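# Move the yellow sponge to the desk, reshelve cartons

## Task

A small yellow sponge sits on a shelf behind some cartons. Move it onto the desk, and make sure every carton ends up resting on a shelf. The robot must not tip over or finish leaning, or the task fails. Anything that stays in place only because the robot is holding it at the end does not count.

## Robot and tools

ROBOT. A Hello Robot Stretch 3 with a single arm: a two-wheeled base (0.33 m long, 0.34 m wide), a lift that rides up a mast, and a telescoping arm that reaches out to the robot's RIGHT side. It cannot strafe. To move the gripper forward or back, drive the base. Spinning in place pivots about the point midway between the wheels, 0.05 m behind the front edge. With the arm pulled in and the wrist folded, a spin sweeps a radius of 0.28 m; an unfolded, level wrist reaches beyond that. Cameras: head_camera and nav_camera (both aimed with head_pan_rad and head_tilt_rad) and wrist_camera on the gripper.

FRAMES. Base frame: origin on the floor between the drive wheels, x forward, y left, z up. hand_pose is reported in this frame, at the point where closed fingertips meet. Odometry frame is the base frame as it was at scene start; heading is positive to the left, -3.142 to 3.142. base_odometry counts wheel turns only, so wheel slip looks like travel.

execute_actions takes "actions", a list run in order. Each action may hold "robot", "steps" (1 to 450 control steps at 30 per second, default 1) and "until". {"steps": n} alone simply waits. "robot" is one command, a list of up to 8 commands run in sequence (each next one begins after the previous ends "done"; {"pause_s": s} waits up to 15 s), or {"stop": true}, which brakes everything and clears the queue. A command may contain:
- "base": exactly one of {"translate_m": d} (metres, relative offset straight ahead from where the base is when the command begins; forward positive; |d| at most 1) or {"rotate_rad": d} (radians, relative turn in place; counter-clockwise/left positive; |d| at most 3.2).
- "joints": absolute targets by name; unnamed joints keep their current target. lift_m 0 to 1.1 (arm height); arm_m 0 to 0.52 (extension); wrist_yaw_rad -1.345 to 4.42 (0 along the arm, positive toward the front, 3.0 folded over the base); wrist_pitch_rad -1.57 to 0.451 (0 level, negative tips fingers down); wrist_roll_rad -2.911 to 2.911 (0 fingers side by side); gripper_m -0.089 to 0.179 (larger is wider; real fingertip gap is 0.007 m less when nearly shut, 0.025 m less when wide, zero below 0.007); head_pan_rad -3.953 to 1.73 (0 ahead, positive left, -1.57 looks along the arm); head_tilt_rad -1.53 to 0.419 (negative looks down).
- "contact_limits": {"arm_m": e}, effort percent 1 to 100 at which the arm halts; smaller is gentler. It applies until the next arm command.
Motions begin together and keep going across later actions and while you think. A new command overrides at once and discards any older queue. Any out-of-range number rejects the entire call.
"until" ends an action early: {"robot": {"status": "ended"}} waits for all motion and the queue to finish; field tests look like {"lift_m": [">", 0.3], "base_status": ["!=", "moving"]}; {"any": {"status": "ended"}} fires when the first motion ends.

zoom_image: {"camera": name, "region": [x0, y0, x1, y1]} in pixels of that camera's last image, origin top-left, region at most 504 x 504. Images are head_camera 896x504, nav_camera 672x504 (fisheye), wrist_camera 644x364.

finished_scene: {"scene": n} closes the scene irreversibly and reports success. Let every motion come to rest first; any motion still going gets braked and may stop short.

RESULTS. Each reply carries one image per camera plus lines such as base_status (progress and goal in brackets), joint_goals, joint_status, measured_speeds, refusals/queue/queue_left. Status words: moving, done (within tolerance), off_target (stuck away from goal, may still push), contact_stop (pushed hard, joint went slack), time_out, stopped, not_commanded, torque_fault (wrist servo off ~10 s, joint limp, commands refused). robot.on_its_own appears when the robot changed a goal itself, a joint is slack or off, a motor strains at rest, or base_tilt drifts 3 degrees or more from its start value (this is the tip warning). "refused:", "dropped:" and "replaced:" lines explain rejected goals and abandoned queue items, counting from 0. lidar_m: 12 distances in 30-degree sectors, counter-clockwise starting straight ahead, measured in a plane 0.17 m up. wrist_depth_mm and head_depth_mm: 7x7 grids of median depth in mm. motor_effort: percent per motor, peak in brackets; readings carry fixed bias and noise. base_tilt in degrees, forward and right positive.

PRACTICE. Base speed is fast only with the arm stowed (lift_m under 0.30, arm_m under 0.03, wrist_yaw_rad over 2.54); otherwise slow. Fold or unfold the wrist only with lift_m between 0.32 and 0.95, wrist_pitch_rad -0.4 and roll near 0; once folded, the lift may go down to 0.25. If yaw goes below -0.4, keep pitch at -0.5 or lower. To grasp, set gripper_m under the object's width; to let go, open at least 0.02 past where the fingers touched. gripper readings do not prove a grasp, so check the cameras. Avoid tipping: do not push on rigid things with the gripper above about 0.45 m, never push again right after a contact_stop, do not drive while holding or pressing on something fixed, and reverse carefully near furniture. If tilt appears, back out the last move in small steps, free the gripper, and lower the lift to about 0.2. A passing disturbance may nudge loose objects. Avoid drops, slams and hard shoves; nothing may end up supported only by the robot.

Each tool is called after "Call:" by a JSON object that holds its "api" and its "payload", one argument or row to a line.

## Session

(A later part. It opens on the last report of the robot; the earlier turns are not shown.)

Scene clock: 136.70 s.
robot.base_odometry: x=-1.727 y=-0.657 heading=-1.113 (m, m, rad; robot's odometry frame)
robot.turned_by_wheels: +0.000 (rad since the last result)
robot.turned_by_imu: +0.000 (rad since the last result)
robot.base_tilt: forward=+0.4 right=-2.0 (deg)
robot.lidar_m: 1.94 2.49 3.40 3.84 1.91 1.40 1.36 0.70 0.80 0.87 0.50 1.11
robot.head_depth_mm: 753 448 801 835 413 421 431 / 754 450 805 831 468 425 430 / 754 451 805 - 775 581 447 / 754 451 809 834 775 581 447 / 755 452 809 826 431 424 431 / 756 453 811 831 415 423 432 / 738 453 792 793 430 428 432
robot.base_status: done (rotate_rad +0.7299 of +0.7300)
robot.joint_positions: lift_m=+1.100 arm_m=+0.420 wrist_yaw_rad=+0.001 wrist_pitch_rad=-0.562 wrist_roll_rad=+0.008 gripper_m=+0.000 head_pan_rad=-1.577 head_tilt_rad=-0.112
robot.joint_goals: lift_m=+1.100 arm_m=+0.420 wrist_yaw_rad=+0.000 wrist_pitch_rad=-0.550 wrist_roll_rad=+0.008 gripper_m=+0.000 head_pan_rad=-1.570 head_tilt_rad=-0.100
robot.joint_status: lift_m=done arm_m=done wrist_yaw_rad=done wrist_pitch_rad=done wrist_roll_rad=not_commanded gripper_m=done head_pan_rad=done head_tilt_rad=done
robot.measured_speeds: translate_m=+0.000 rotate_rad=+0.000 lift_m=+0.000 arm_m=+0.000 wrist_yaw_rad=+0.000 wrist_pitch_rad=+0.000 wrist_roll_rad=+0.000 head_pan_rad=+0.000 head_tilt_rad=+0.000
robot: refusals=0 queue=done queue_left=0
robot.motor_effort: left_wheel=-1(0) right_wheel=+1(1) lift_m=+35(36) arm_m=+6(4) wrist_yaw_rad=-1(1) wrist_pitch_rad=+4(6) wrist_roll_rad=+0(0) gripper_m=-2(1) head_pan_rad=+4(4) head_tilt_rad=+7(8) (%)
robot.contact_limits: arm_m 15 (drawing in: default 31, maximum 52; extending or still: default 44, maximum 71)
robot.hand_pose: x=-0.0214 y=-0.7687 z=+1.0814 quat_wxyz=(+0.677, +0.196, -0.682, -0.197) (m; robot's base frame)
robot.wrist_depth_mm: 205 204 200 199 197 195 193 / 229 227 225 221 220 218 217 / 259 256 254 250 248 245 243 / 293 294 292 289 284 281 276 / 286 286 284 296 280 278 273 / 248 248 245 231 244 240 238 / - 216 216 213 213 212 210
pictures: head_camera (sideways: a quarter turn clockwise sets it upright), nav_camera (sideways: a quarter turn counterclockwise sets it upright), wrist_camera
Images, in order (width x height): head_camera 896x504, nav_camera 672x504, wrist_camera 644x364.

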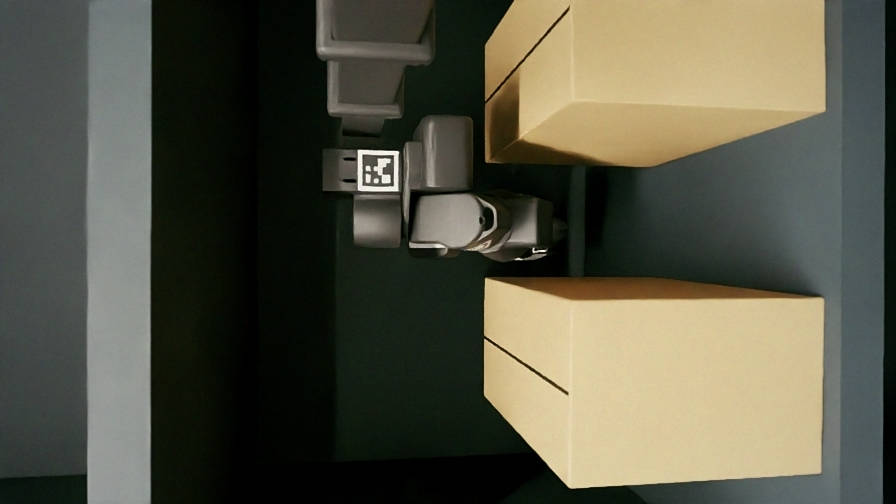

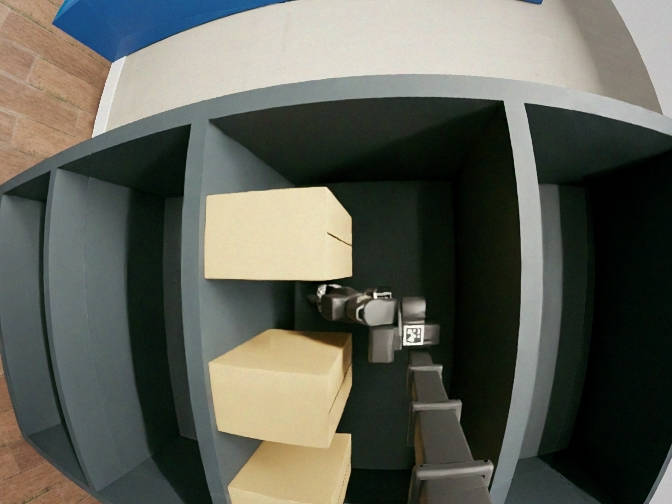

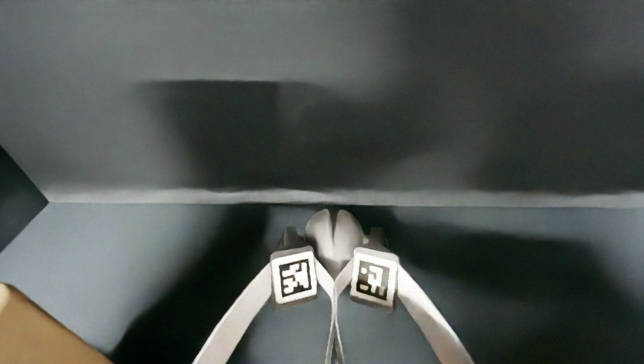

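Call:
{"api": "execute_actions", "payload": {
  "actions": [
    {"robot":[{"joints":{"wrist_pitch_rad":-0.85,"arm_m":0.49},"contact_limits":{"arm_m":15}},{"joints":{"wrist_yaw_rad":-0.7}}],"steps":450,"until":{"robot":{"status":"ended"}}}
  ]
}}

Scene clock: 145.33 s.
robot.base_odometry: x=-1.727 y=-0.657 heading=-1.113 (m, m, rad; robot's odometry frame)
robot.turned_by_wheels: +0.000 (rad since the last result)
robot.turned_by_imu: +0.000 (rad since the last result)
robot.base_tilt: forward=+0.4 right=-2.0 (deg)
robot.lidar_m: 1.94 2.50 3.39 3.84 1.91 1.40 1.35 0.70 0.80 0.87 0.50 1.11
robot.head_depth_mm: 755 449 799 835 407 415 425 / 754 450 804 832 472 442 431 / 753 451 804 - 833 583 447 / 754 452 809 832 803 582 447 / 755 452 808 830 431 424 430 / 758 452 810 832 414 422 431 / 739 454 793 793 429 427 433
robot.base_status: done (rotate_rad +0.7299 of +0.7300)
robot.joint_positions: lift_m=+1.100 arm_m=+0.490 wrist_yaw_rad=-0.696 wrist_pitch_rad=-0.858 wrist_roll_rad=+0.008 gripper_m=+0.000 head_pan_rad=-1.577 head_tilt_rad=-0.112
robot.joint_goals: lift_m=+1.100 arm_m=+0.490 wrist_yaw_rad=-0.700 wrist_pitch_rad=-0.850 wrist_roll_rad=+0.008 gripper_m=+0.000 head_pan_rad=-1.570 head_tilt_rad=-0.100
robot.joint_status: lift_m=done arm_m=done wrist_yaw_rad=done wrist_pitch_rad=done wrist_roll_rad=not_commanded gripper_m=done head_pan_rad=done head_tilt_rad=done
robot.measured_speeds: translate_m=+0.000 rotate_rad=+0.000 lift_m=+0.000 arm_m=+0.000 wrist_yaw_rad=+0.000 wrist_pitch_rad=+0.000 wrist_roll_rad=+0.000 head_pan_rad=+0.000 head_tilt_rad=+0.000
robot: refusals=0 queue=done queue_left=0
robot.motor_effort: left_wheel=+0(1) right_wheel=+1(1) lift_m=+36(36) arm_m=+5(6) wrist_yaw_rad=-3(2) wrist_pitch_rad=+2(1) wrist_roll_rad=+0(0) gripper_m=-2(1) head_pan_rad=+3(4) head_tilt_rad=+6(7) (%)
robot.contact_limits: arm_m 15 (drawing in: default 31, maximum 52; extending or still: default 44, maximum 71)
robot.hand_pose: x=-0.1173 y=-0.7492 z=+1.0287 quat_wxyz=(+0.501, +0.055, -0.707, -0.496) (m; robot's base frame)
robot.wrist_depth_mm: 140 158 188 234 305 318 313 / 153 175 213 270 282 279 275 / 169 197 244 253 249 247 244 / 187 221 228 226 225 222 220 / 205 209 208 212 205 203 87 / 193 191 191 183 188 123 56 / 178 176 175 174 170 68 49
pictures: head_camera (sideways: a quarter turn clockwise sets it upright), nav_camera (sideways: a quarter turn counterclockwise sets it upright), wrist_camera
Images, in order (width x height): head_camera 896x504, nav_camera 672x504, wrist_camera 644x364.

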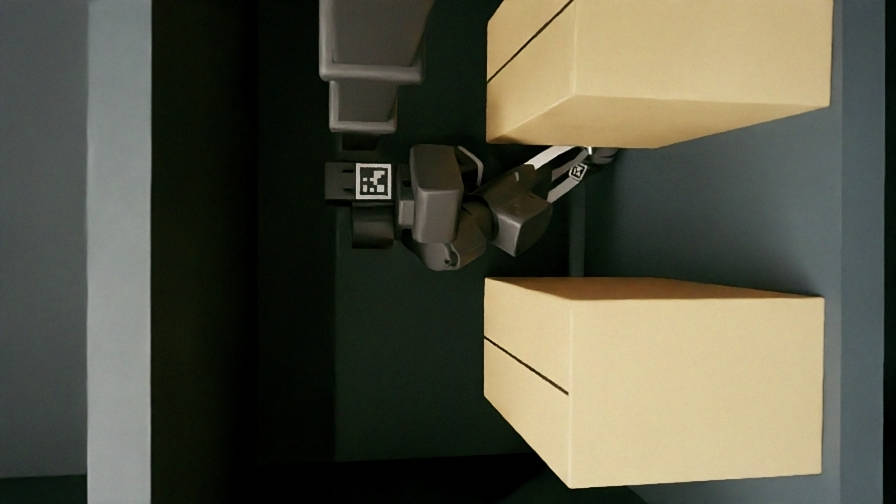

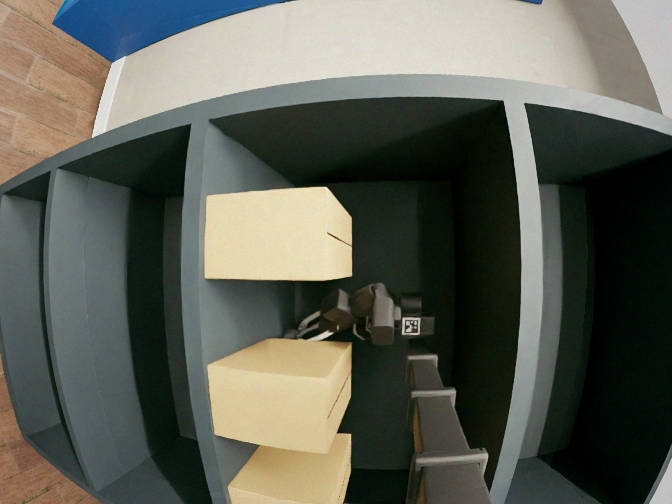

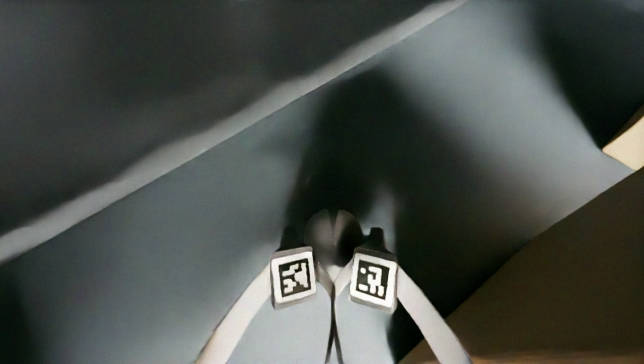

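Call:
{"api": "execute_actions", "payload": {
  "actions": [
    {"robot":[{"joints":{"arm_m":0.52},"contact_limits":{"arm_m":15}},{"joints":{"wrist_pitch_rad":-0.55,"wrist_yaw_rad":-0.85}}],"steps":450,"until":{"robot":{"status":"ended"}}}
  ]
}}

Scene clock: 153.57 s.
robot.base_odometry: x=-1.727 y=-0.657 heading=-1.113 (m, m, rad; robot's odometry frame)
robot.turned_by_wheels: +0.000 (rad since the last result)
robot.turned_by_imu: +0.000 (rad since the last result)
robot.base_tilt: forward=+0.6 right=-1.9 (deg)
robot.lidar_m: 1.95 2.50 3.38 3.82 1.90 1.40 1.35 0.70 0.81 0.87 0.50 1.11
robot.head_depth_mm: 753 449 803 832 407 414 425 / 754 450 804 834 472 442 430 / 755 451 804 - 853 582 448 / 755 451 809 834 830 582 446 / 755 453 810 830 430 424 430 / 755 454 809 831 414 423 431 / 739 454 794 793 430 428 433
robot.base_status: done (rotate_rad +0.7299 of +0.7300)
robot.joint_positions: lift_m=+1.100 arm_m=+0.520 wrist_yaw_rad=-0.847 wrist_pitch_rad=-0.568 wrist_roll_rad=+0.008 gripper_m=+0.000 head_pan_rad=-1.577 head_tilt_rad=-0.112
robot.joint_goals: lift_m=+1.100 arm_m=+0.520 wrist_yaw_rad=-0.850 wrist_pitch_rad=-0.550 wrist_roll_rad=+0.008 gripper_m=+0.000 head_pan_rad=-1.570 head_tilt_rad=-0.100
robot.joint_status: lift_m=done arm_m=done wrist_yaw_rad=done wrist_pitch_rad=done wrist_roll_rad=not_commanded gripper_m=done head_pan_rad=done head_tilt_rad=done
robot.measured_speeds: translate_m=+0.000 rotate_rad=+0.000 lift_m=+0.000 arm_m=+0.000 wrist_yaw_rad=+0.000 wrist_pitch_rad=+0.000 wrist_roll_rad=+0.000 head_pan_rad=+0.000 head_tilt_rad=+0.000
robot: refusals=0 queue=done queue_left=0
robot.motor_effort: left_wheel=+0(0) right_wheel=+0(1) lift_m=+36(35) arm_m=+5(5) wrist_yaw_rad=-2(3) wrist_pitch_rad=+6(3) wrist_roll_rad=+0(0) gripper_m=-1(2) head_pan_rad=+4(4) head_tilt_rad=+7(7) (%)
robot.contact_limits: arm_m 15 (drawing in: default 31, maximum 52; extending or still: default 44, maximum 71)
robot.hand_pose: x=-0.1736 y=-0.7989 z=+1.0800 quat_wxyz=(+0.534, -0.100, -0.702, -0.460) (m; robot's base frame)
robot.wrist_depth_mm: 112 127 155 200 280 386 339 / 119 135 168 222 326 425 365 / 126 145 183 248 368 396 378 / 133 156 203 286 327 326 301 / 143 169 226 286 277 277 225 / 154 186 237 229 243 238 231 / 166 204 213 212 211 210 205
pictures: head_camera (sideways: a quarter turn clockwise sets it upright), nav_camera (sideways: a quarter turn counterclockwise sets it upright), wrist_camera
Images, in order (width x height): head_camera 896x504, nav_camera 672x504, wrist_camera 644x364.

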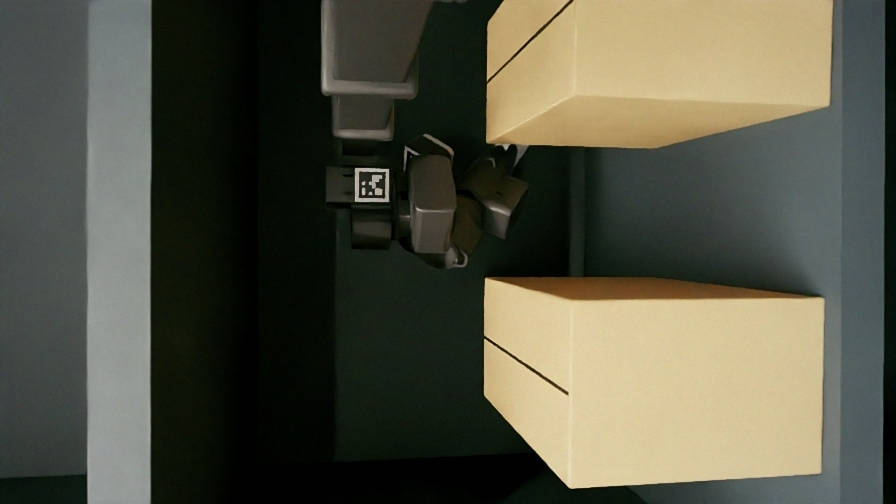

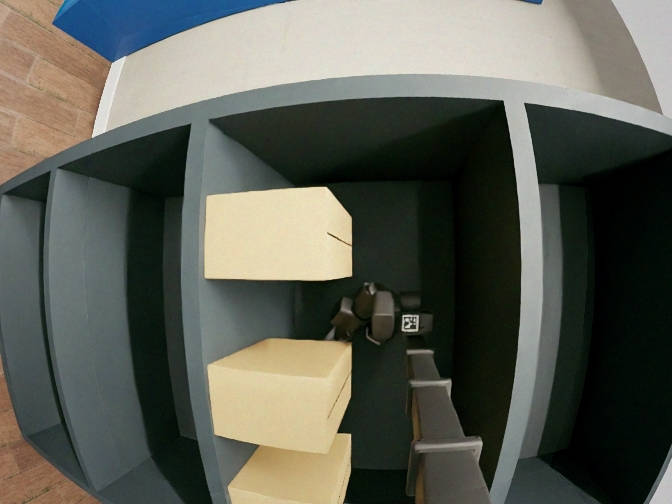

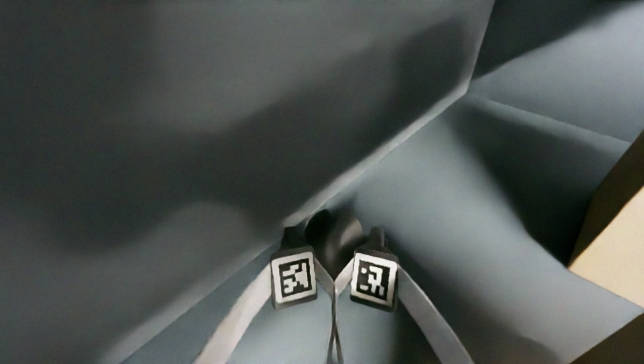

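Call:
{"api": "execute_actions", "payload": {
  "actions": [
    {"robot":[{"joints":{"wrist_pitch_rad":-1.0}},{"joints":{"wrist_yaw_rad":0.0}}],"steps":450,"until":{"robot":{"status":"ended"}}}
  ]
}}

Scene clock: 160.63 s.
robot.base_odometry: x=-1.727 y=-0.657 heading=-1.113 (m, m, rad; robot's odometry frame)
robot.turned_by_wheels: +0.000 (rad since the last result)
robot.turned_by_imu: -0.095 (rad since the last result)
robot.base_tilt: forward=+0.1 right=-2.3 (deg)
robot.lidar_m: 1.96 2.45 3.12 3.38 2.10 1.43 1.34 0.69 0.71 0.87 0.51 1.12
robot.head_depth_mm: 794 435 839 875 442 428 447 / 786 436 831 860 423 430 441 / 778 436 822 857 429 437 445 / 766 436 815 842 862 589 452 / 758 436 811 837 851 589 451 / 753 436 804 823 473 424 427 / 746 437 795 814 408 415 424
robot.base_status: done (rotate_rad +0.7300 of +0.7300)
robot.joint_positions: lift_m=+1.101 arm_m=+0.520 wrist_yaw_rad=-0.003 wrist_pitch_rad=-1.032 wrist_roll_rad=+0.007 gripper_m=+0.000 head_pan_rad=-1.577 head_tilt_rad=-0.110
robot.joint_goals: lift_m=+1.100 arm_m=+0.520 wrist_yaw_rad=+0.000 wrist_pitch_rad=-1.000 wrist_roll_rad=+0.007 gripper_m=+0.000 head_pan_rad=-1.570 head_tilt_rad=-0.100
robot.joint_status: lift_m=done arm_m=done wrist_yaw_rad=done wrist_pitch_rad=done wrist_roll_rad=not_commanded gripper_m=done head_pan_rad=done head_tilt_rad=done
robot.measured_speeds: translate_m=+0.000 rotate_rad=+0.000 lift_m=+0.000 arm_m=+0.000 wrist_yaw_rad=+0.000 wrist_pitch_rad=+0.000 wrist_roll_rad=+0.000 head_pan_rad=+0.000 head_tilt_rad=+0.000
robot: refusals=0 queue=done queue_left=0
robot.motor_effort: left_wheel=+2(14) right_wheel=+0(8) lift_m=+16(35) arm_m=+7(7) wrist_yaw_rad=+1(27) wrist_pitch_rad=+9(14) wrist_roll_rad=+1(1) gripper_m=-2(17) head_pan_rad=+4(4) head_tilt_rad=+7(8) (%)
robot.contact_limits: arm_m 15 (drawing in: default 31, maximum 52; extending or still: default 44, maximum 71)
robot.hand_pose: x=-0.0219 y=-0.7753 z=+1.0069 quat_wxyz=(+0.613, +0.347, -0.617, -0.351) (m; robot's base frame)
robot.wrist_depth_mm: 166 168 172 176 182 187 192 / 198 203 210 216 220 220 220 / 220 218 215 213 212 209 207 / 205 204 201 200 196 194 193 / 193 190 189 190 185 183 181 / 180 179 179 172 175 172 171 / 170 169 167 166 165 164 162
pictures: head_camera (sideways: a quarter turn clockwise sets it upright), nav_camera (sideways: a quarter turn counterclockwise sets it upright), wrist_camera
Images, in order (width x height): head_camera 896x504, nav_camera 672x504, wrist_camera 644x364.

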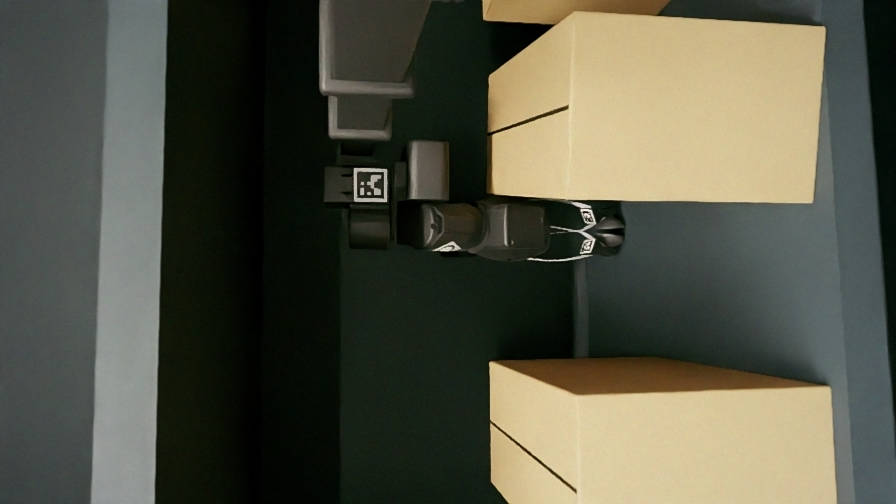

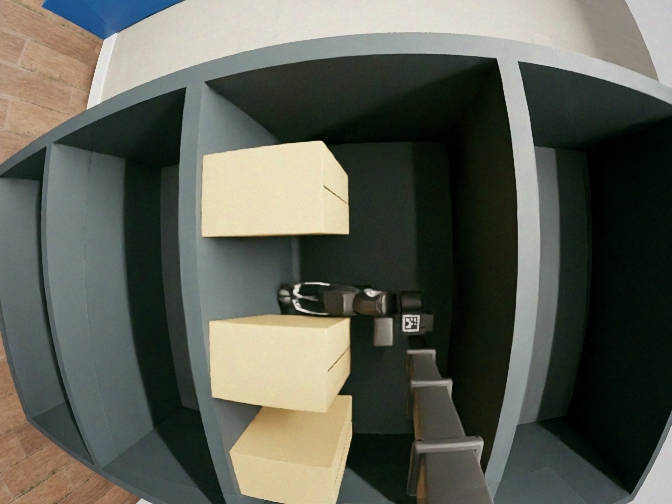

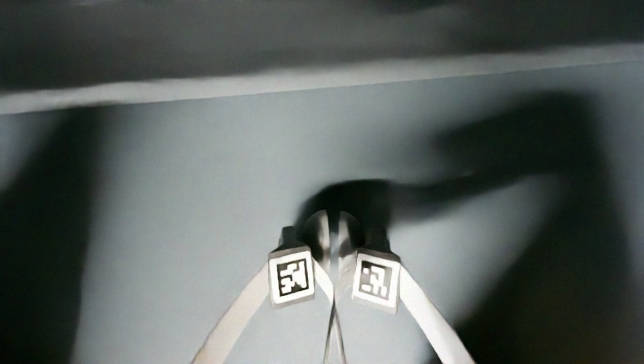

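Call:
{"api": "execute_actions", "payload": {
  "actions": [
    {"robot":[{"joints":{"wrist_pitch_rad":-0.8}},{"base":{"rotate_rad":0.095},"joints":{"arm_m":0.48}}],"steps":450,"until":{"robot":{"status":"ended"}}}
  ]
}}

Scene clock: 169.83 s.
robot.base_odometry: x=-1.727 y=-0.657 heading=-1.018 (m, m, rad; robot's odometry frame)
robot.turned_by_wheels: +0.095 (rad since the last result)
robot.turned_by_imu: +0.085 (rad since the last result)
robot.base_tilt: forward=+0.4 right=-1.9 (deg)
robot.lidar_m: 1.96 2.50 3.38 3.40 1.90 1.39 1.34 0.69 0.77 0.88 0.51 1.13
robot.head_depth_mm: 760 440 806 838 409 414 426 / 758 442 806 838 420 425 434 / 758 443 808 844 850 587 450 / 757 443 812 835 838 585 449 / 758 444 809 833 477 474 431 / 758 444 809 830 414 421 430 / 756 445 805 823 413 421 430
robot.base_status: done (rotate_rad +0.0949 of +0.0950)
robot.joint_positions: lift_m=+1.100 arm_m=+0.480 wrist_yaw_rad=-0.001 wrist_pitch_rad=-0.813 wrist_roll_rad=+0.007 gripper_m=+0.000 head_pan_rad=-1.576 head_tilt_rad=-0.108
robot.joint_goals: lift_m=+1.100 arm_m=+0.480 wrist_yaw_rad=+0.000 wrist_pitch_rad=-0.800 wrist_roll_rad=+0.007 gripper_m=+0.000 head_pan_rad=-1.570 head_tilt_rad=-0.100
robot.joint_status: lift_m=done arm_m=done wrist_yaw_rad=done wrist_pitch_rad=done wrist_roll_rad=not_commanded gripper_m=done head_pan_rad=done head_tilt_rad=done
robot.measured_speeds: translate_m=+0.000 rotate_rad=+0.000 lift_m=+0.000 arm_m=+0.000 wrist_yaw_rad=+0.000 wrist_pitch_rad=+0.000 wrist_roll_rad=+0.000 head_pan_rad=+0.000 head_tilt_rad=+0.000
robot: refusals=0 queue=done queue_left=0
robot.motor_effort: left_wheel=+1(10) right_wheel=+0(15) lift_m=+22(22) arm_m=-4(7) wrist_yaw_rad=+1(2) wrist_pitch_rad=+4(25) wrist_roll_rad=+1(1) gripper_m=-2(3) head_pan_rad=+4(4) head_tilt_rad=+6(7) (%)
robot.hand_pose: x=-0.0217 y=-0.7839 z=+1.0364 quat_wxyz=(+0.647, +0.278, -0.652, -0.281) (m; robot's base frame)
robot.wrist_depth_mm: 172 170 170 169 168 167 168 / 200 200 198 197 196 194 194 / 242 240 238 236 236 234 233 / 245 243 242 240 235 234 232 / 219 217 217 222 213 211 209 / 199 197 197 189 195 192 192 / 183 181 179 178 178 177 175
pictures: head_camera (sideways: a quarter turn clockwise sets it upright), nav_camera (sideways: a quarter turn counterclockwise sets it upright), wrist_camera
Images, in order (width x height): head_camera 896x504, nav_camera 672x504, wrist_camera 644x364.

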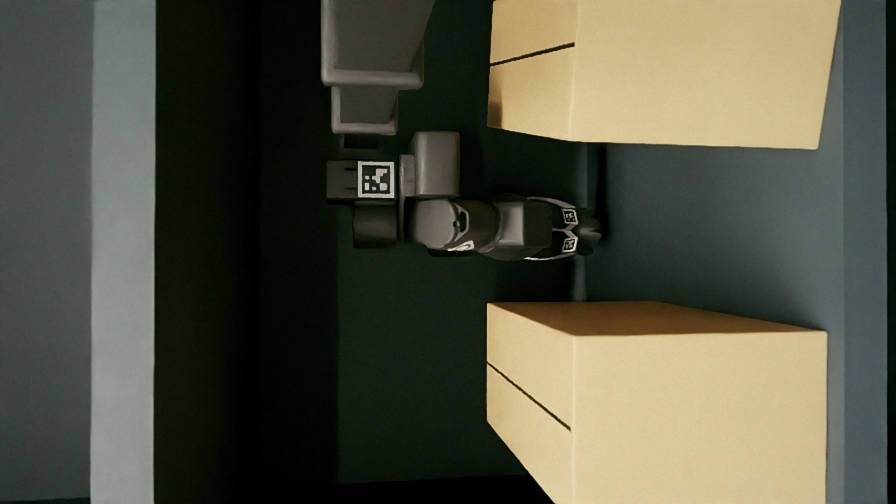

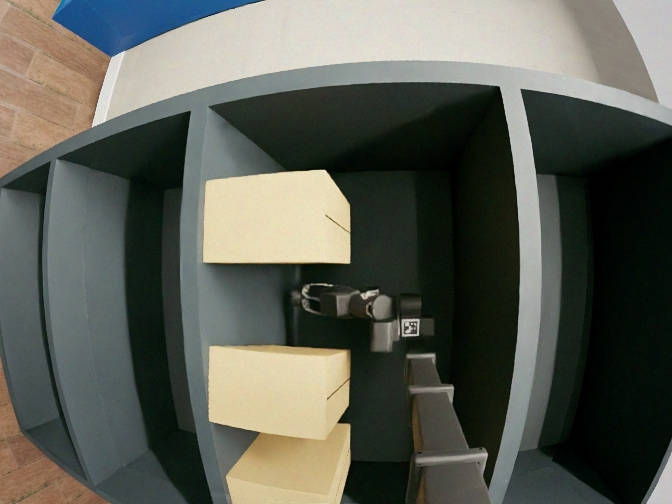

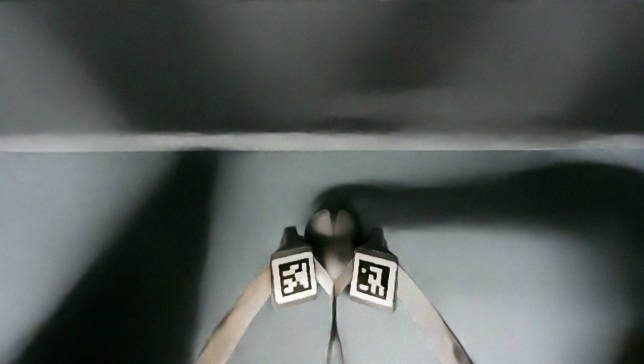

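Call:
{"api": "execute_actions", "payload": {
  "actions": [
    {"robot":[{"joints":{"arm_m":0.43}}],"steps":450,"until":{"robot":{"status":"ended"}}}
  ]
}}

Scene clock: 177.80 s.
robot.base_odometry: x=-1.727 y=-0.657 heading=-1.018 (m, m, rad; robot's odometry frame)
robot.turned_by_wheels: +0.000 (rad since the last result)
robot.turned_by_imu: +0.000 (rad since the last result)
robot.base_tilt: forward=+0.5 right=-1.8 (deg)
robot.lidar_m: 1.96 2.51 3.39 3.40 1.90 1.39 1.34 0.69 0.77 0.87 0.51 1.12
robot.head_depth_mm: 759 440 807 838 409 414 426 / 759 442 811 835 420 426 433 / 757 442 806 - 847 584 449 / 757 443 810 833 849 586 449 / 756 444 813 832 478 474 431 / 755 445 808 829 413 422 430 / 755 445 804 824 414 422 430
robot.base_status: done (rotate_rad +0.0949 of +0.0950)
robot.joint_positions: lift_m=+1.100 arm_m=+0.430 wrist_yaw_rad=-0.001 wrist_pitch_rad=-0.813 wrist_roll_rad=+0.007 gripper_m=+0.000 head_pan_rad=-1.576 head_tilt_rad=-0.108
robot.joint_goals: lift_m=+1.100 arm_m=+0.430 wrist_yaw_rad=+0.000 wrist_pitch_rad=-0.800 wrist_roll_rad=+0.007 gripper_m=+0.000 head_pan_rad=-1.570 head_tilt_rad=-0.100
robot.joint_status: lift_m=done arm_m=done wrist_yaw_rad=done wrist_pitch_rad=done wrist_roll_rad=not_commanded gripper_m=done head_pan_rad=done head_tilt_rad=done
robot.measured_speeds: translate_m=+0.000 rotate_rad=+0.000 lift_m=+0.000 arm_m=+0.000 wrist_yaw_rad=+0.000 wrist_pitch_rad=+0.000 wrist_roll_rad=+0.000 head_pan_rad=+0.000 head_tilt_rad=+0.000
robot: refusals=0 queue=done queue_left=0
robot.motor_effort: left_wheel=+1(0) right_wheel=+0(0) lift_m=+21(22) arm_m=-5(4) wrist_yaw_rad=+1(0) wrist_pitch_rad=+4(4) wrist_roll_rad=+1(1) gripper_m=-2(1) head_pan_rad=+4(4) head_tilt_rad=+5(5) (%)
robot.hand_pose: x=-0.0217 y=-0.7340 z=+1.0364 quat_wxyz=(+0.647, +0.278, -0.652, -0.281) (m; robot's base frame)
robot.wrist_depth_mm: 225 223 221 220 219 218 218 / 262 261 258 257 256 253 253 / 277 275 273 270 267 264 261 / 245 241 241 239 237 235 232 / 221 218 217 222 213 212 210 / 202 198 197 188 195 192 191 / 93 121 180 178 178 177 119
pictures: head_camera (sideways: a quarter turn clockwise sets it upright), nav_camera (sideways: a quarter turn counterclockwise sets it upright), wrist_camera
Images, in order (width x height): head_camera 896x504, nav_camera 672x504, wrist_camera 644x364.

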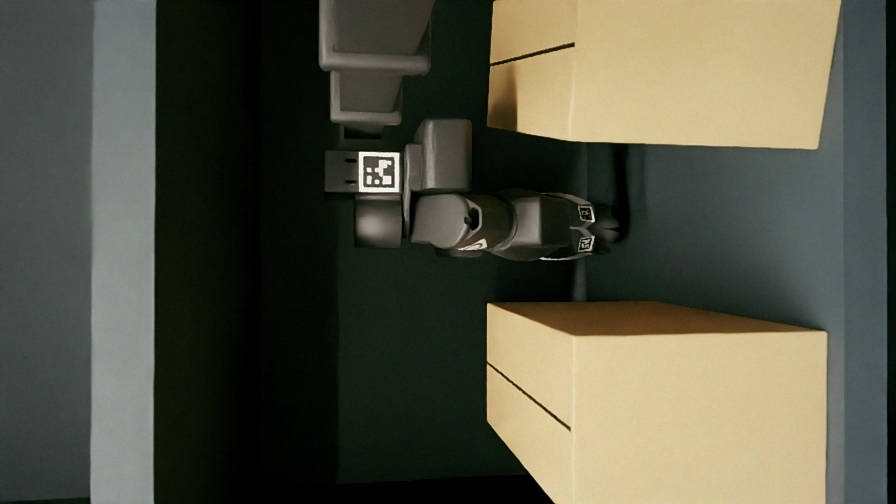

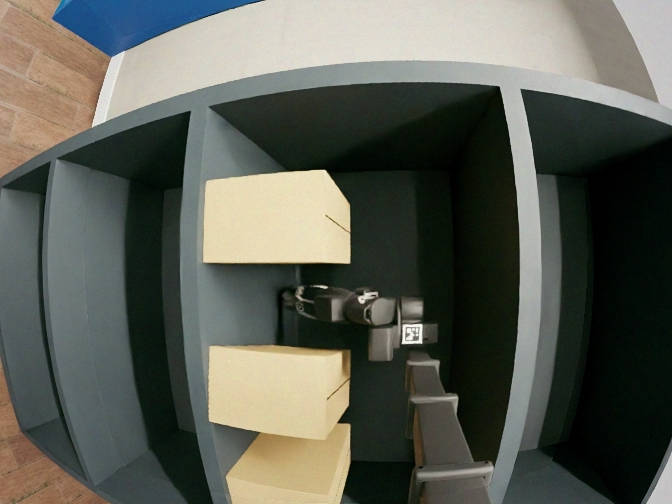

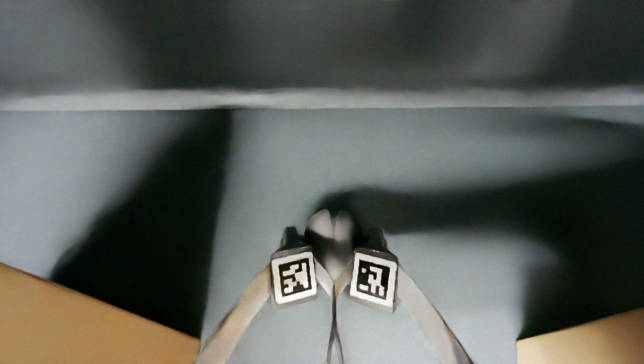

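Call:
{"api": "execute_actions", "payload": {
  "actions": [
    {"robot":[{"joints":{"arm_m":0.36,"wrist_pitch_rad":-0.1}},{"joints":{"arm_m":0.0,"wrist_pitch_rad":0.0}},{"joints":{"wrist_pitch_rad":-0.85},"base":{"rotate_rad":0.01}},{"base":{"translate_m":0.9},"joints":{"head_pan_rad":-1.0,"head_tilt_rad":-0.3}}],"steps":450,"until":{"robot":{"status":"ended"}}},
    {"steps":200,"until":{"robot":{"status":"ended"}}}
  ]
}}

Scene clock: 203.57 s.
robot.base_odometry: x=-1.247 y=-1.418 heading=-1.008 (m, m, rad; robot's odometry frame)
robot.turned_by_wheels: +0.010 (rad since the last result)
robot.turned_by_imu: +0.016 (rad since the last result)
robot.base_tilt: forward=+0.3 right=-1.9 (deg)
robot.lidar_m: 1.52 1.58 2.19 3.38 3.13 2.31 2.23 0.71 0.81 0.55 0.46 1.11
robot.head_depth_mm: 350 375 421 488 580 719 943 / 411 816 409 433 462 499 553 / 512 874 904 644 593 1002 851 / 514 932 967 536 564 1071 851 / 515 997 1025 557 593 1074 853 / 516 1074 1090 717 696 1071 878 / 590 1119 896 674 1253 1069 932
robot.base_status: done (translate_m +0.9000 of +0.9000)
robot.joint_positions: lift_m=+1.100 arm_m=+0.003 wrist_yaw_rad=-0.001 wrist_pitch_rad=-0.857 wrist_roll_rad=+0.007 gripper_m=+0.000 head_pan_rad=-1.007 head_tilt_rad=-0.296
robot.joint_goals: lift_m=+1.100 arm_m=+0.000 wrist_yaw_rad=+0.000 wrist_pitch_rad=-0.850 wrist_roll_rad=+0.007 gripper_m=+0.000 head_pan_rad=-1.000 head_tilt_rad=-0.300
robot.joint_status: lift_m=done arm_m=done wrist_yaw_rad=done wrist_pitch_rad=done wrist_roll_rad=not_commanded gripper_m=done head_pan_rad=done head_tilt_rad=done
robot.measured_speeds: translate_m=+0.000 rotate_rad=+0.000 lift_m=+0.000 arm_m=+0.000 wrist_yaw_rad=+0.000 wrist_pitch_rad=+0.000 wrist_roll_rad=+0.000 head_pan_rad=+0.000 head_tilt_rad=+0.000
robot: refusals=0 queue=done queue_left=0
robot.motor_effort: left_wheel=+0(3) right_wheel=+1(4) lift_m=+22(22) arm_m=-5(7) wrist_yaw_rad=+0(0) wrist_pitch_rad=+2(6) wrist_roll_rad=+1(1) gripper_m=-1(2) head_pan_rad=+5(45) head_tilt_rad=-3(22) (%)
robot.hand_pose: x=-0.0217 y=-0.2977 z=+1.0295 quat_wxyz=(+0.641, +0.293, -0.645, -0.296) (m; robot's base frame)
robot.wrist_depth_mm: 219 261 485 694 691 694 647 / 292 269 489 835 811 803 655 / 860 320 496 - 982 932 645 / 796 764 502 - - 968 646 / 711 708 662 - - 983 648 / - - - - - - - / - - - - - - -
pictures: head_camera (sideways: a quarter turn clockwise sets it upright), nav_camera (sideways: a quarter turn counterclockwise sets it upright), wrist_camera
Images, in order (width x height): head_camera 896x504, nav_camera 672x504, wrist_camera 644x364.

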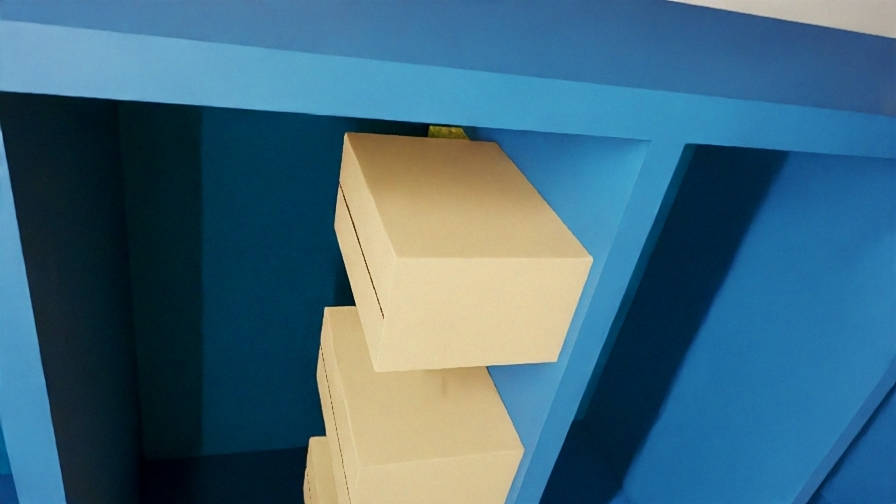

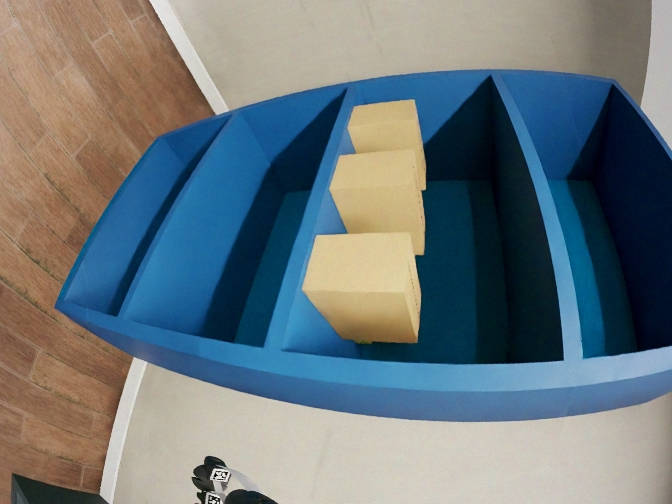

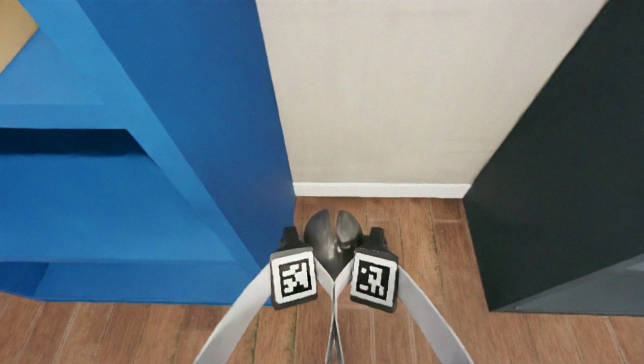

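Call:
{"api": "execute_actions", "payload": {
  "actions": [
    {"robot":[{"base":{"translate_m":0.49},"joints":{"head_pan_rad":-1.6,"head_tilt_rad":-0.2}},{"joints":{"wrist_pitch_rad":0.02}},{"joints":{"arm_m":0.2},"contact_limits":{"arm_m":15}}],"steps":450,"until":{"robot":{"status":"ended"}}}
  ]
}}

Scene clock: 219.77 s.
robot.base_odometry: x=-0.986 y=-1.833 heading=-1.008 (m, m, rad; robot's odometry frame)
robot.turned_by_wheels: +0.000 (rad since the last result)
robot.turned_by_imu: +0.003 (rad since the last result)
robot.base_tilt: forward=+0.3 right=-1.9 (deg)
robot.lidar_m: 1.04 1.08 1.49 3.37 3.79 2.80 1.97 1.14 0.53 0.89 0.74 0.69
robot.head_depth_mm: 350 788 840 460 444 464 868 / 349 712 - - 443 464 925 / 349 789 - - 594 474 925 / 349 787 816 874 703 495 925 / 349 786 827 593 490 467 927 / 349 785 824 527 441 462 926 / 348 785 823 848 442 462 924
robot.base_status: done (translate_m +0.4900 of +0.4900)
robot.joint_positions: lift_m=+1.100 arm_m=+0.200 wrist_yaw_rad=-0.001 wrist_pitch_rad=-0.002 wrist_roll_rad=+0.007 gripper_m=+0.000 head_pan_rad=-1.593 head_tilt_rad=-0.211
robot.joint_goals: lift_m=+1.100 arm_m=+0.200 wrist_yaw_rad=+0.000 wrist_pitch_rad=+0.020 wrist_roll_rad=+0.007 gripper_m=+0.000 head_pan_rad=-1.600 head_tilt_rad=-0.200
robot.joint_status: lift_m=done arm_m=done wrist_yaw_rad=done wrist_pitch_rad=done wrist_roll_rad=not_commanded gripper_m=done head_pan_rad=done head_tilt_rad=done
robot.measured_speeds: translate_m=+0.000 rotate_rad=+0.000 lift_m=+0.000 arm_m=+0.000 wrist_yaw_rad=+0.000 wrist_pitch_rad=+0.000 wrist_roll_rad=+0.000 head_pan_rad=+0.000 head_tilt_rad=+0.000
robot: refusals=0 queue=done queue_left=0
robot.motor_effort: left_wheel=-1(2) right_wheel=+1(4) lift_m=+22(21) arm_m=+5(6) wrist_yaw_rad=+0(1) wrist_pitch_rad=+7(5) wrist_roll_rad=+1(1) gripper_m=-1(2) head_pan_rad=-4(48) head_tilt_rad=+7(20) (%)
robot.contact_limits: arm_m 15 (drawing in: default 31, maximum 52; extending or still: default 44, maximum 71)
robot.hand_pose: x=-0.0216 y=-0.6008 z=+1.2144 quat_wxyz=(+0.705, +0.001, -0.709, -0.001) (m; robot's base frame)
robot.wrist_depth_mm: 436 435 428 421 418 418 347 / 452 444 442 435 432 423 345 / 464 459 454 448 440 436 346 / 475 472 465 459 450 449 345 / 491 481 475 470 460 460 343 / 219 203 218 493 217 202 301 / 154 153 230 425 238 152 153
pictures: head_camera (sideways: a quarter turn clockwise sets it upright), nav_camera (sideways: a quarter turn counterclockwise sets it upright), wrist_camera
Images, in order (width x height): head_camera 896x504, nav_camera 672x504, wrist_camera 644x364.

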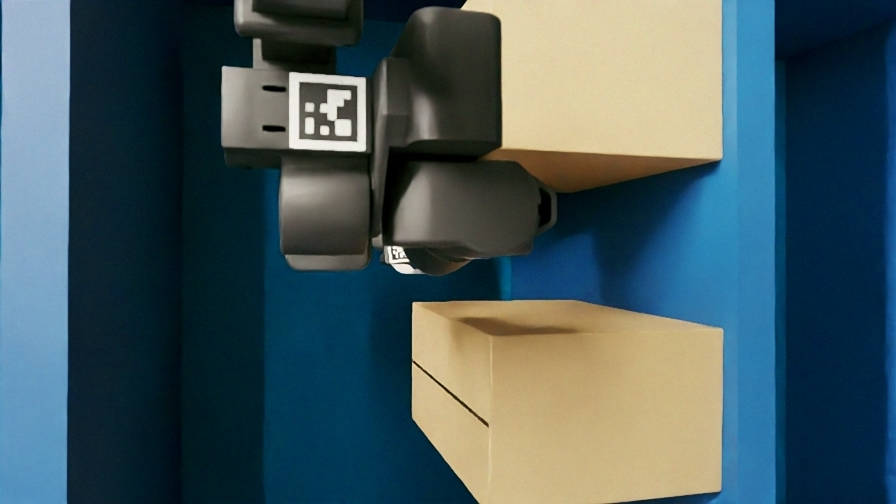

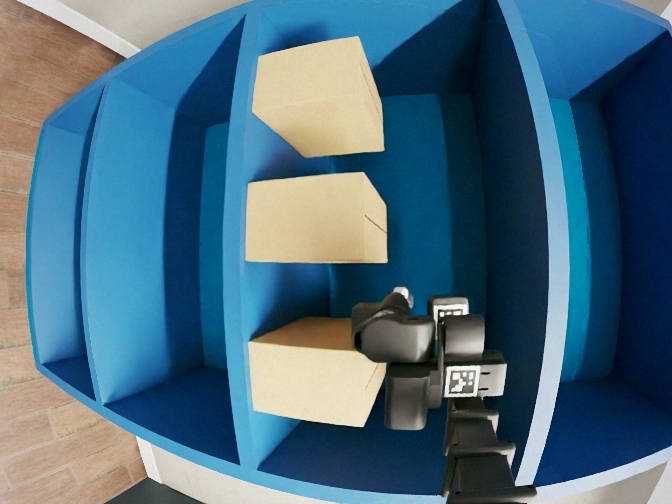

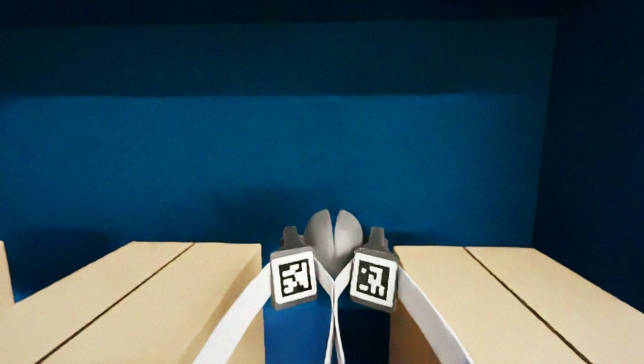

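Call:
{"api": "execute_actions", "payload": {
  "actions": [
    {"robot":[{"base":{"translate_m":0.012},"joints":{"arm_m":0.40},"contact_limits":{"arm_m":15}},{"joints":{"wrist_pitch_rad":-0.55,"arm_m":0.44},"contact_limits":{"arm_m":15}},{"joints":{"wrist_pitch_rad":-0.75,"arm_m":0.49},"contact_limits":{"arm_m":15}}],"steps":450,"until":{"robot":{"status":"ended"}}}
  ]
}}

Scene clock: 229.77 s.
robot.base_odometry: x=-0.979 y=-1.843 heading=-1.008 (m, m, rad; robot's odometry frame)
robot.turned_by_wheels: +0.000 (rad since the last result)
robot.turned_by_imu: +0.000 (rad since the last result)
robot.base_tilt: forward=+0.3 right=-2.1 (deg)
robot.lidar_m: 1.02 1.07 1.48 3.79 3.80 2.82 1.99 1.15 0.54 0.89 0.73 0.68
robot.head_depth_mm: 349 751 838 532 443 464 878 / 350 786 838 531 447 464 927 / 349 787 - 854 626 495 924 / 349 786 817 875 703 495 924 / 349 786 825 590 448 463 923 / 349 786 822 527 441 463 923 / 348 785 822 855 446 465 923
robot.base_status: done (translate_m +0.0120 of +0.0120)
robot.joint_positions: lift_m=+1.100 arm_m=+0.490 wrist_yaw_rad=-0.001 wrist_pitch_rad=-0.759 wrist_roll_rad=+0.007 gripper_m=+0.000 head_pan_rad=-1.593 head_tilt_rad=-0.211
robot.joint_goals: lift_m=+1.100 arm_m=+0.490 wrist_yaw_rad=+0.000 wrist_pitch_rad=-0.750 wrist_roll_rad=+0.007 gripper_m=+0.000 head_pan_rad=-1.600 head_tilt_rad=-0.200
robot.joint_status: lift_m=done arm_m=done wrist_yaw_rad=done wrist_pitch_rad=done wrist_roll_rad=not_commanded gripper_m=done head_pan_rad=done head_tilt_rad=done
robot.measured_speeds: translate_m=+0.000 rotate_rad=+0.000 lift_m=+0.000 arm_m=+0.000 wrist_yaw_rad=+0.000 wrist_pitch_rad=+0.000 wrist_roll_rad=+0.000 head_pan_rad=+0.000 head_tilt_rad=+0.000
robot: refusals=0 queue=done queue_left=0
robot.motor_effort: left_wheel=-1(2) right_wheel=+1(5) lift_m=+21(22) arm_m=+5(6) wrist_yaw_rad=+0(0) wrist_pitch_rad=+3(6) wrist_roll_rad=+1(1) gripper_m=-2(2) head_pan_rad=-5(4) head_tilt_rad=+6(6) (%)
robot.contact_limits: arm_m 15 (drawing in: default 31, maximum 52; extending or still: default 44, maximum 71)
robot.hand_pose: x=-0.0217 y=-0.8040 z=+1.0452 quat_wxyz=(+0.655, +0.261, -0.659, -0.263) (m; robot's base frame)
robot.wrist_depth_mm: 173 172 169 168 166 164 163 / 200 198 195 193 190 189 187 / 237 234 232 229 225 223 220 / 260 260 256 254 251 250 245 / 231 230 228 235 224 179 176 / 208 207 205 196 203 165 155 / 189 188 185 185 183 165 142
pictures: head_camera (sideways: a quarter turn clockwise sets it upright), nav_camera (sideways: a quarter turn counterclockwise sets it upright), wrist_camera
Images, in order (width x height): head_camera 896x504, nav_camera 672x504, wrist_camera 644x364.

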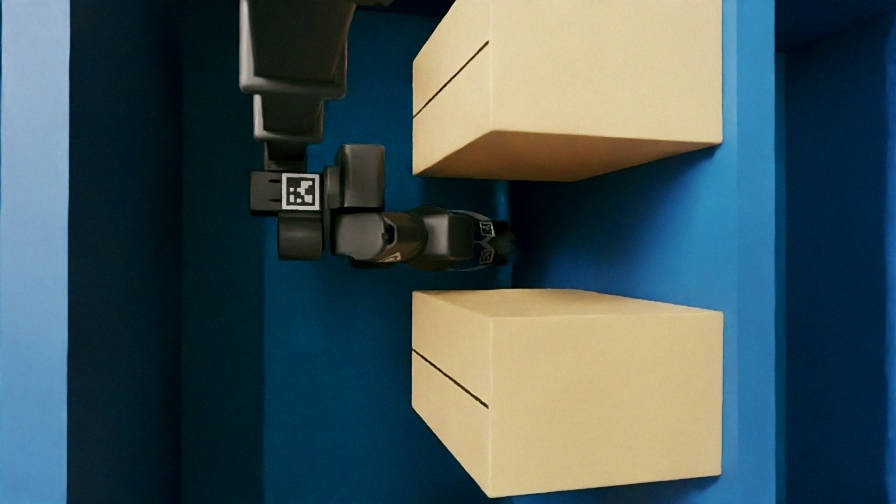

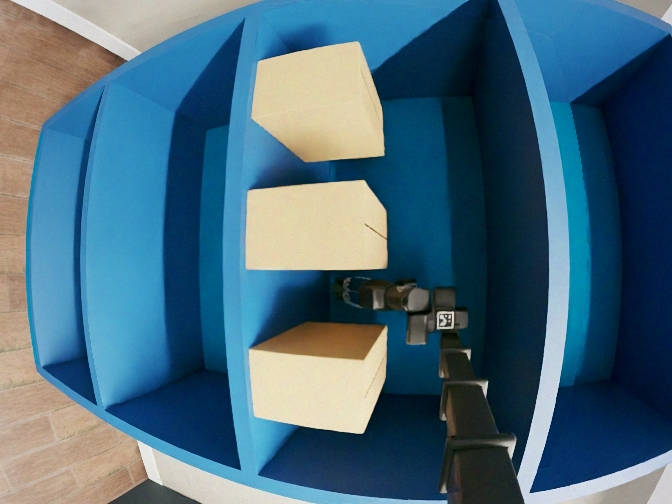

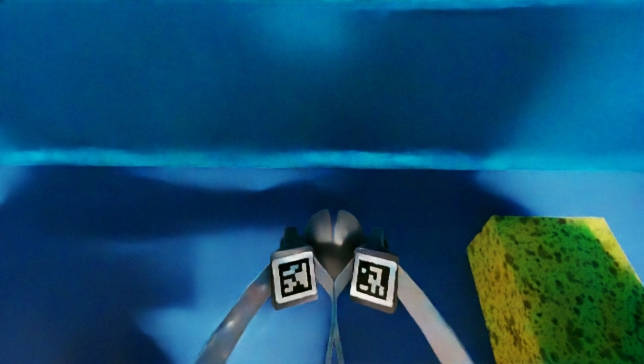

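Call:
{"api": "execute_actions", "payload": {
  "actions": [
    {"robot":[{"joints":{"arm_m":0.40,"wrist_pitch_rad":-0.2}},{"joints":{"arm_m":0.0,"wrist_pitch_rad":0.02}},{"base":{"translate_m":-0.237},"joints":{"lift_m":0.96,"head_tilt_rad":-0.45}}],"steps":450,"until":{"robot":{"status":"ended"}}}
  ]
}}

Scene clock: 280.40 s.
robot.base_odometry: x=-1.106 y=-1.642 heading=-1.008 (m, m, rad; robot's odometry frame)
robot.turned_by_wheels: +0.000 (rad since the last result)
robot.turned_by_imu: -0.001 (rad since the last result)
robot.base_tilt: forward=+0.4 right=-1.9 (deg)
robot.lidar_m: 1.26 1.31 1.81 3.40 3.48 2.58 1.75 0.94 0.45 0.44 0.92 0.87
robot.head_depth_mm: 338 772 865 970 1064 - - / 372 373 410 448 510 - - / 705 713 712 600 - - - / 722 784 848 675 - - 743 / 721 772 453 463 494 923 760 / 720 775 430 455 494 918 758 / 720 782 451 470 530 920 759
robot.base_status: done (translate_m -0.2370 of -0.2370)
robot.joint_positions: lift_m=+0.960 arm_m=+0.003 wrist_yaw_rad=-0.001 wrist_pitch_rad=-0.001 wrist_roll_rad=+0.007 gripper_m=+0.000 head_pan_rad=-1.593 head_tilt_rad=-0.444
robot.joint_goals: lift_m=+0.960 arm_m=+0.000 wrist_yaw_rad=+0.000 wrist_pitch_rad=+0.020 wrist_roll_rad=+0.007 gripper_m=+0.000 head_pan_rad=-1.600 head_tilt_rad=-0.450
robot.joint_status: lift_m=done arm_m=done wrist_yaw_rad=done wrist_pitch_rad=done wrist_roll_rad=not_commanded gripper_m=done head_pan_rad=done head_tilt_rad=done
robot.measured_speeds: translate_m=+0.000 rotate_rad=+0.000 lift_m=+0.000 arm_m=+0.000 wrist_yaw_rad=+0.000 wrist_pitch_rad=+0.000 wrist_roll_rad=+0.000 head_pan_rad=+0.000 head_tilt_rad=+0.000
robot: refusals=0 queue=done queue_left=0
robot.motor_effort: left_wheel=+0(5) right_wheel=+1(2) lift_m=+19(22) arm_m=-5(6) wrist_yaw_rad=+0(1) wrist_pitch_rad=+6(8) wrist_roll_rad=+1(1) gripper_m=-1(1) head_pan_rad=-5(3) head_tilt_rad=-4(27) (%)
robot.hand_pose: x=-0.0216 y=-0.4045 z=+1.0747 quat_wxyz=(+0.705, +0.001, -0.709, -0.001) (m; robot's base frame)
robot.wrist_depth_mm: 627 625 610 599 249 178 596 / 648 206 221 619 248 183 611 / 313 210 209 638 245 621 630 / 321 217 215 656 244 647 654 / 331 224 221 463 228 661 656 / 289 229 226 253 206 690 685 / 226 223 219 216 215 703 700
pictures: head_camera (sideways: a quarter turn clockwise sets it upright), nav_camera (sideways: a quarter turn counterclockwise sets it upright), wrist_camera
Images, in order (width x height): head_camera 896x504, nav_camera 672x504, wrist_camera 644x364.

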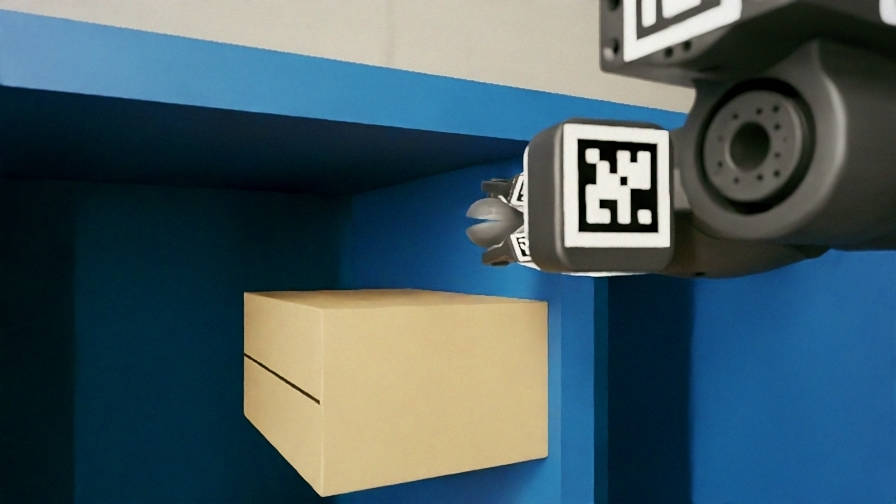

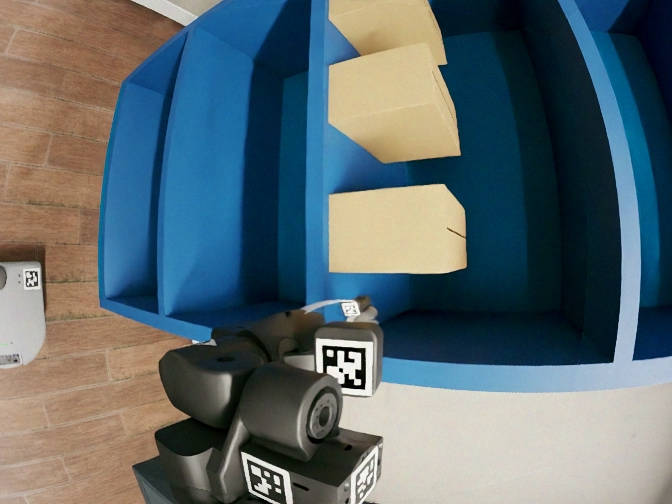

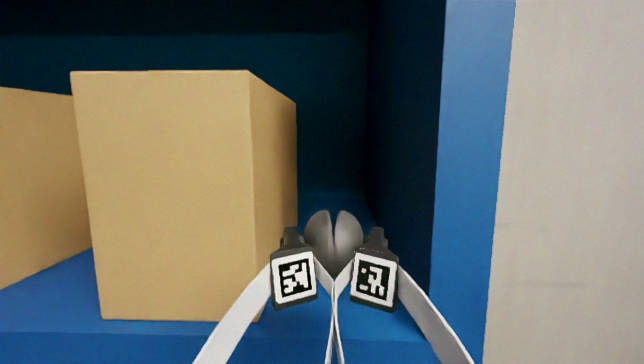

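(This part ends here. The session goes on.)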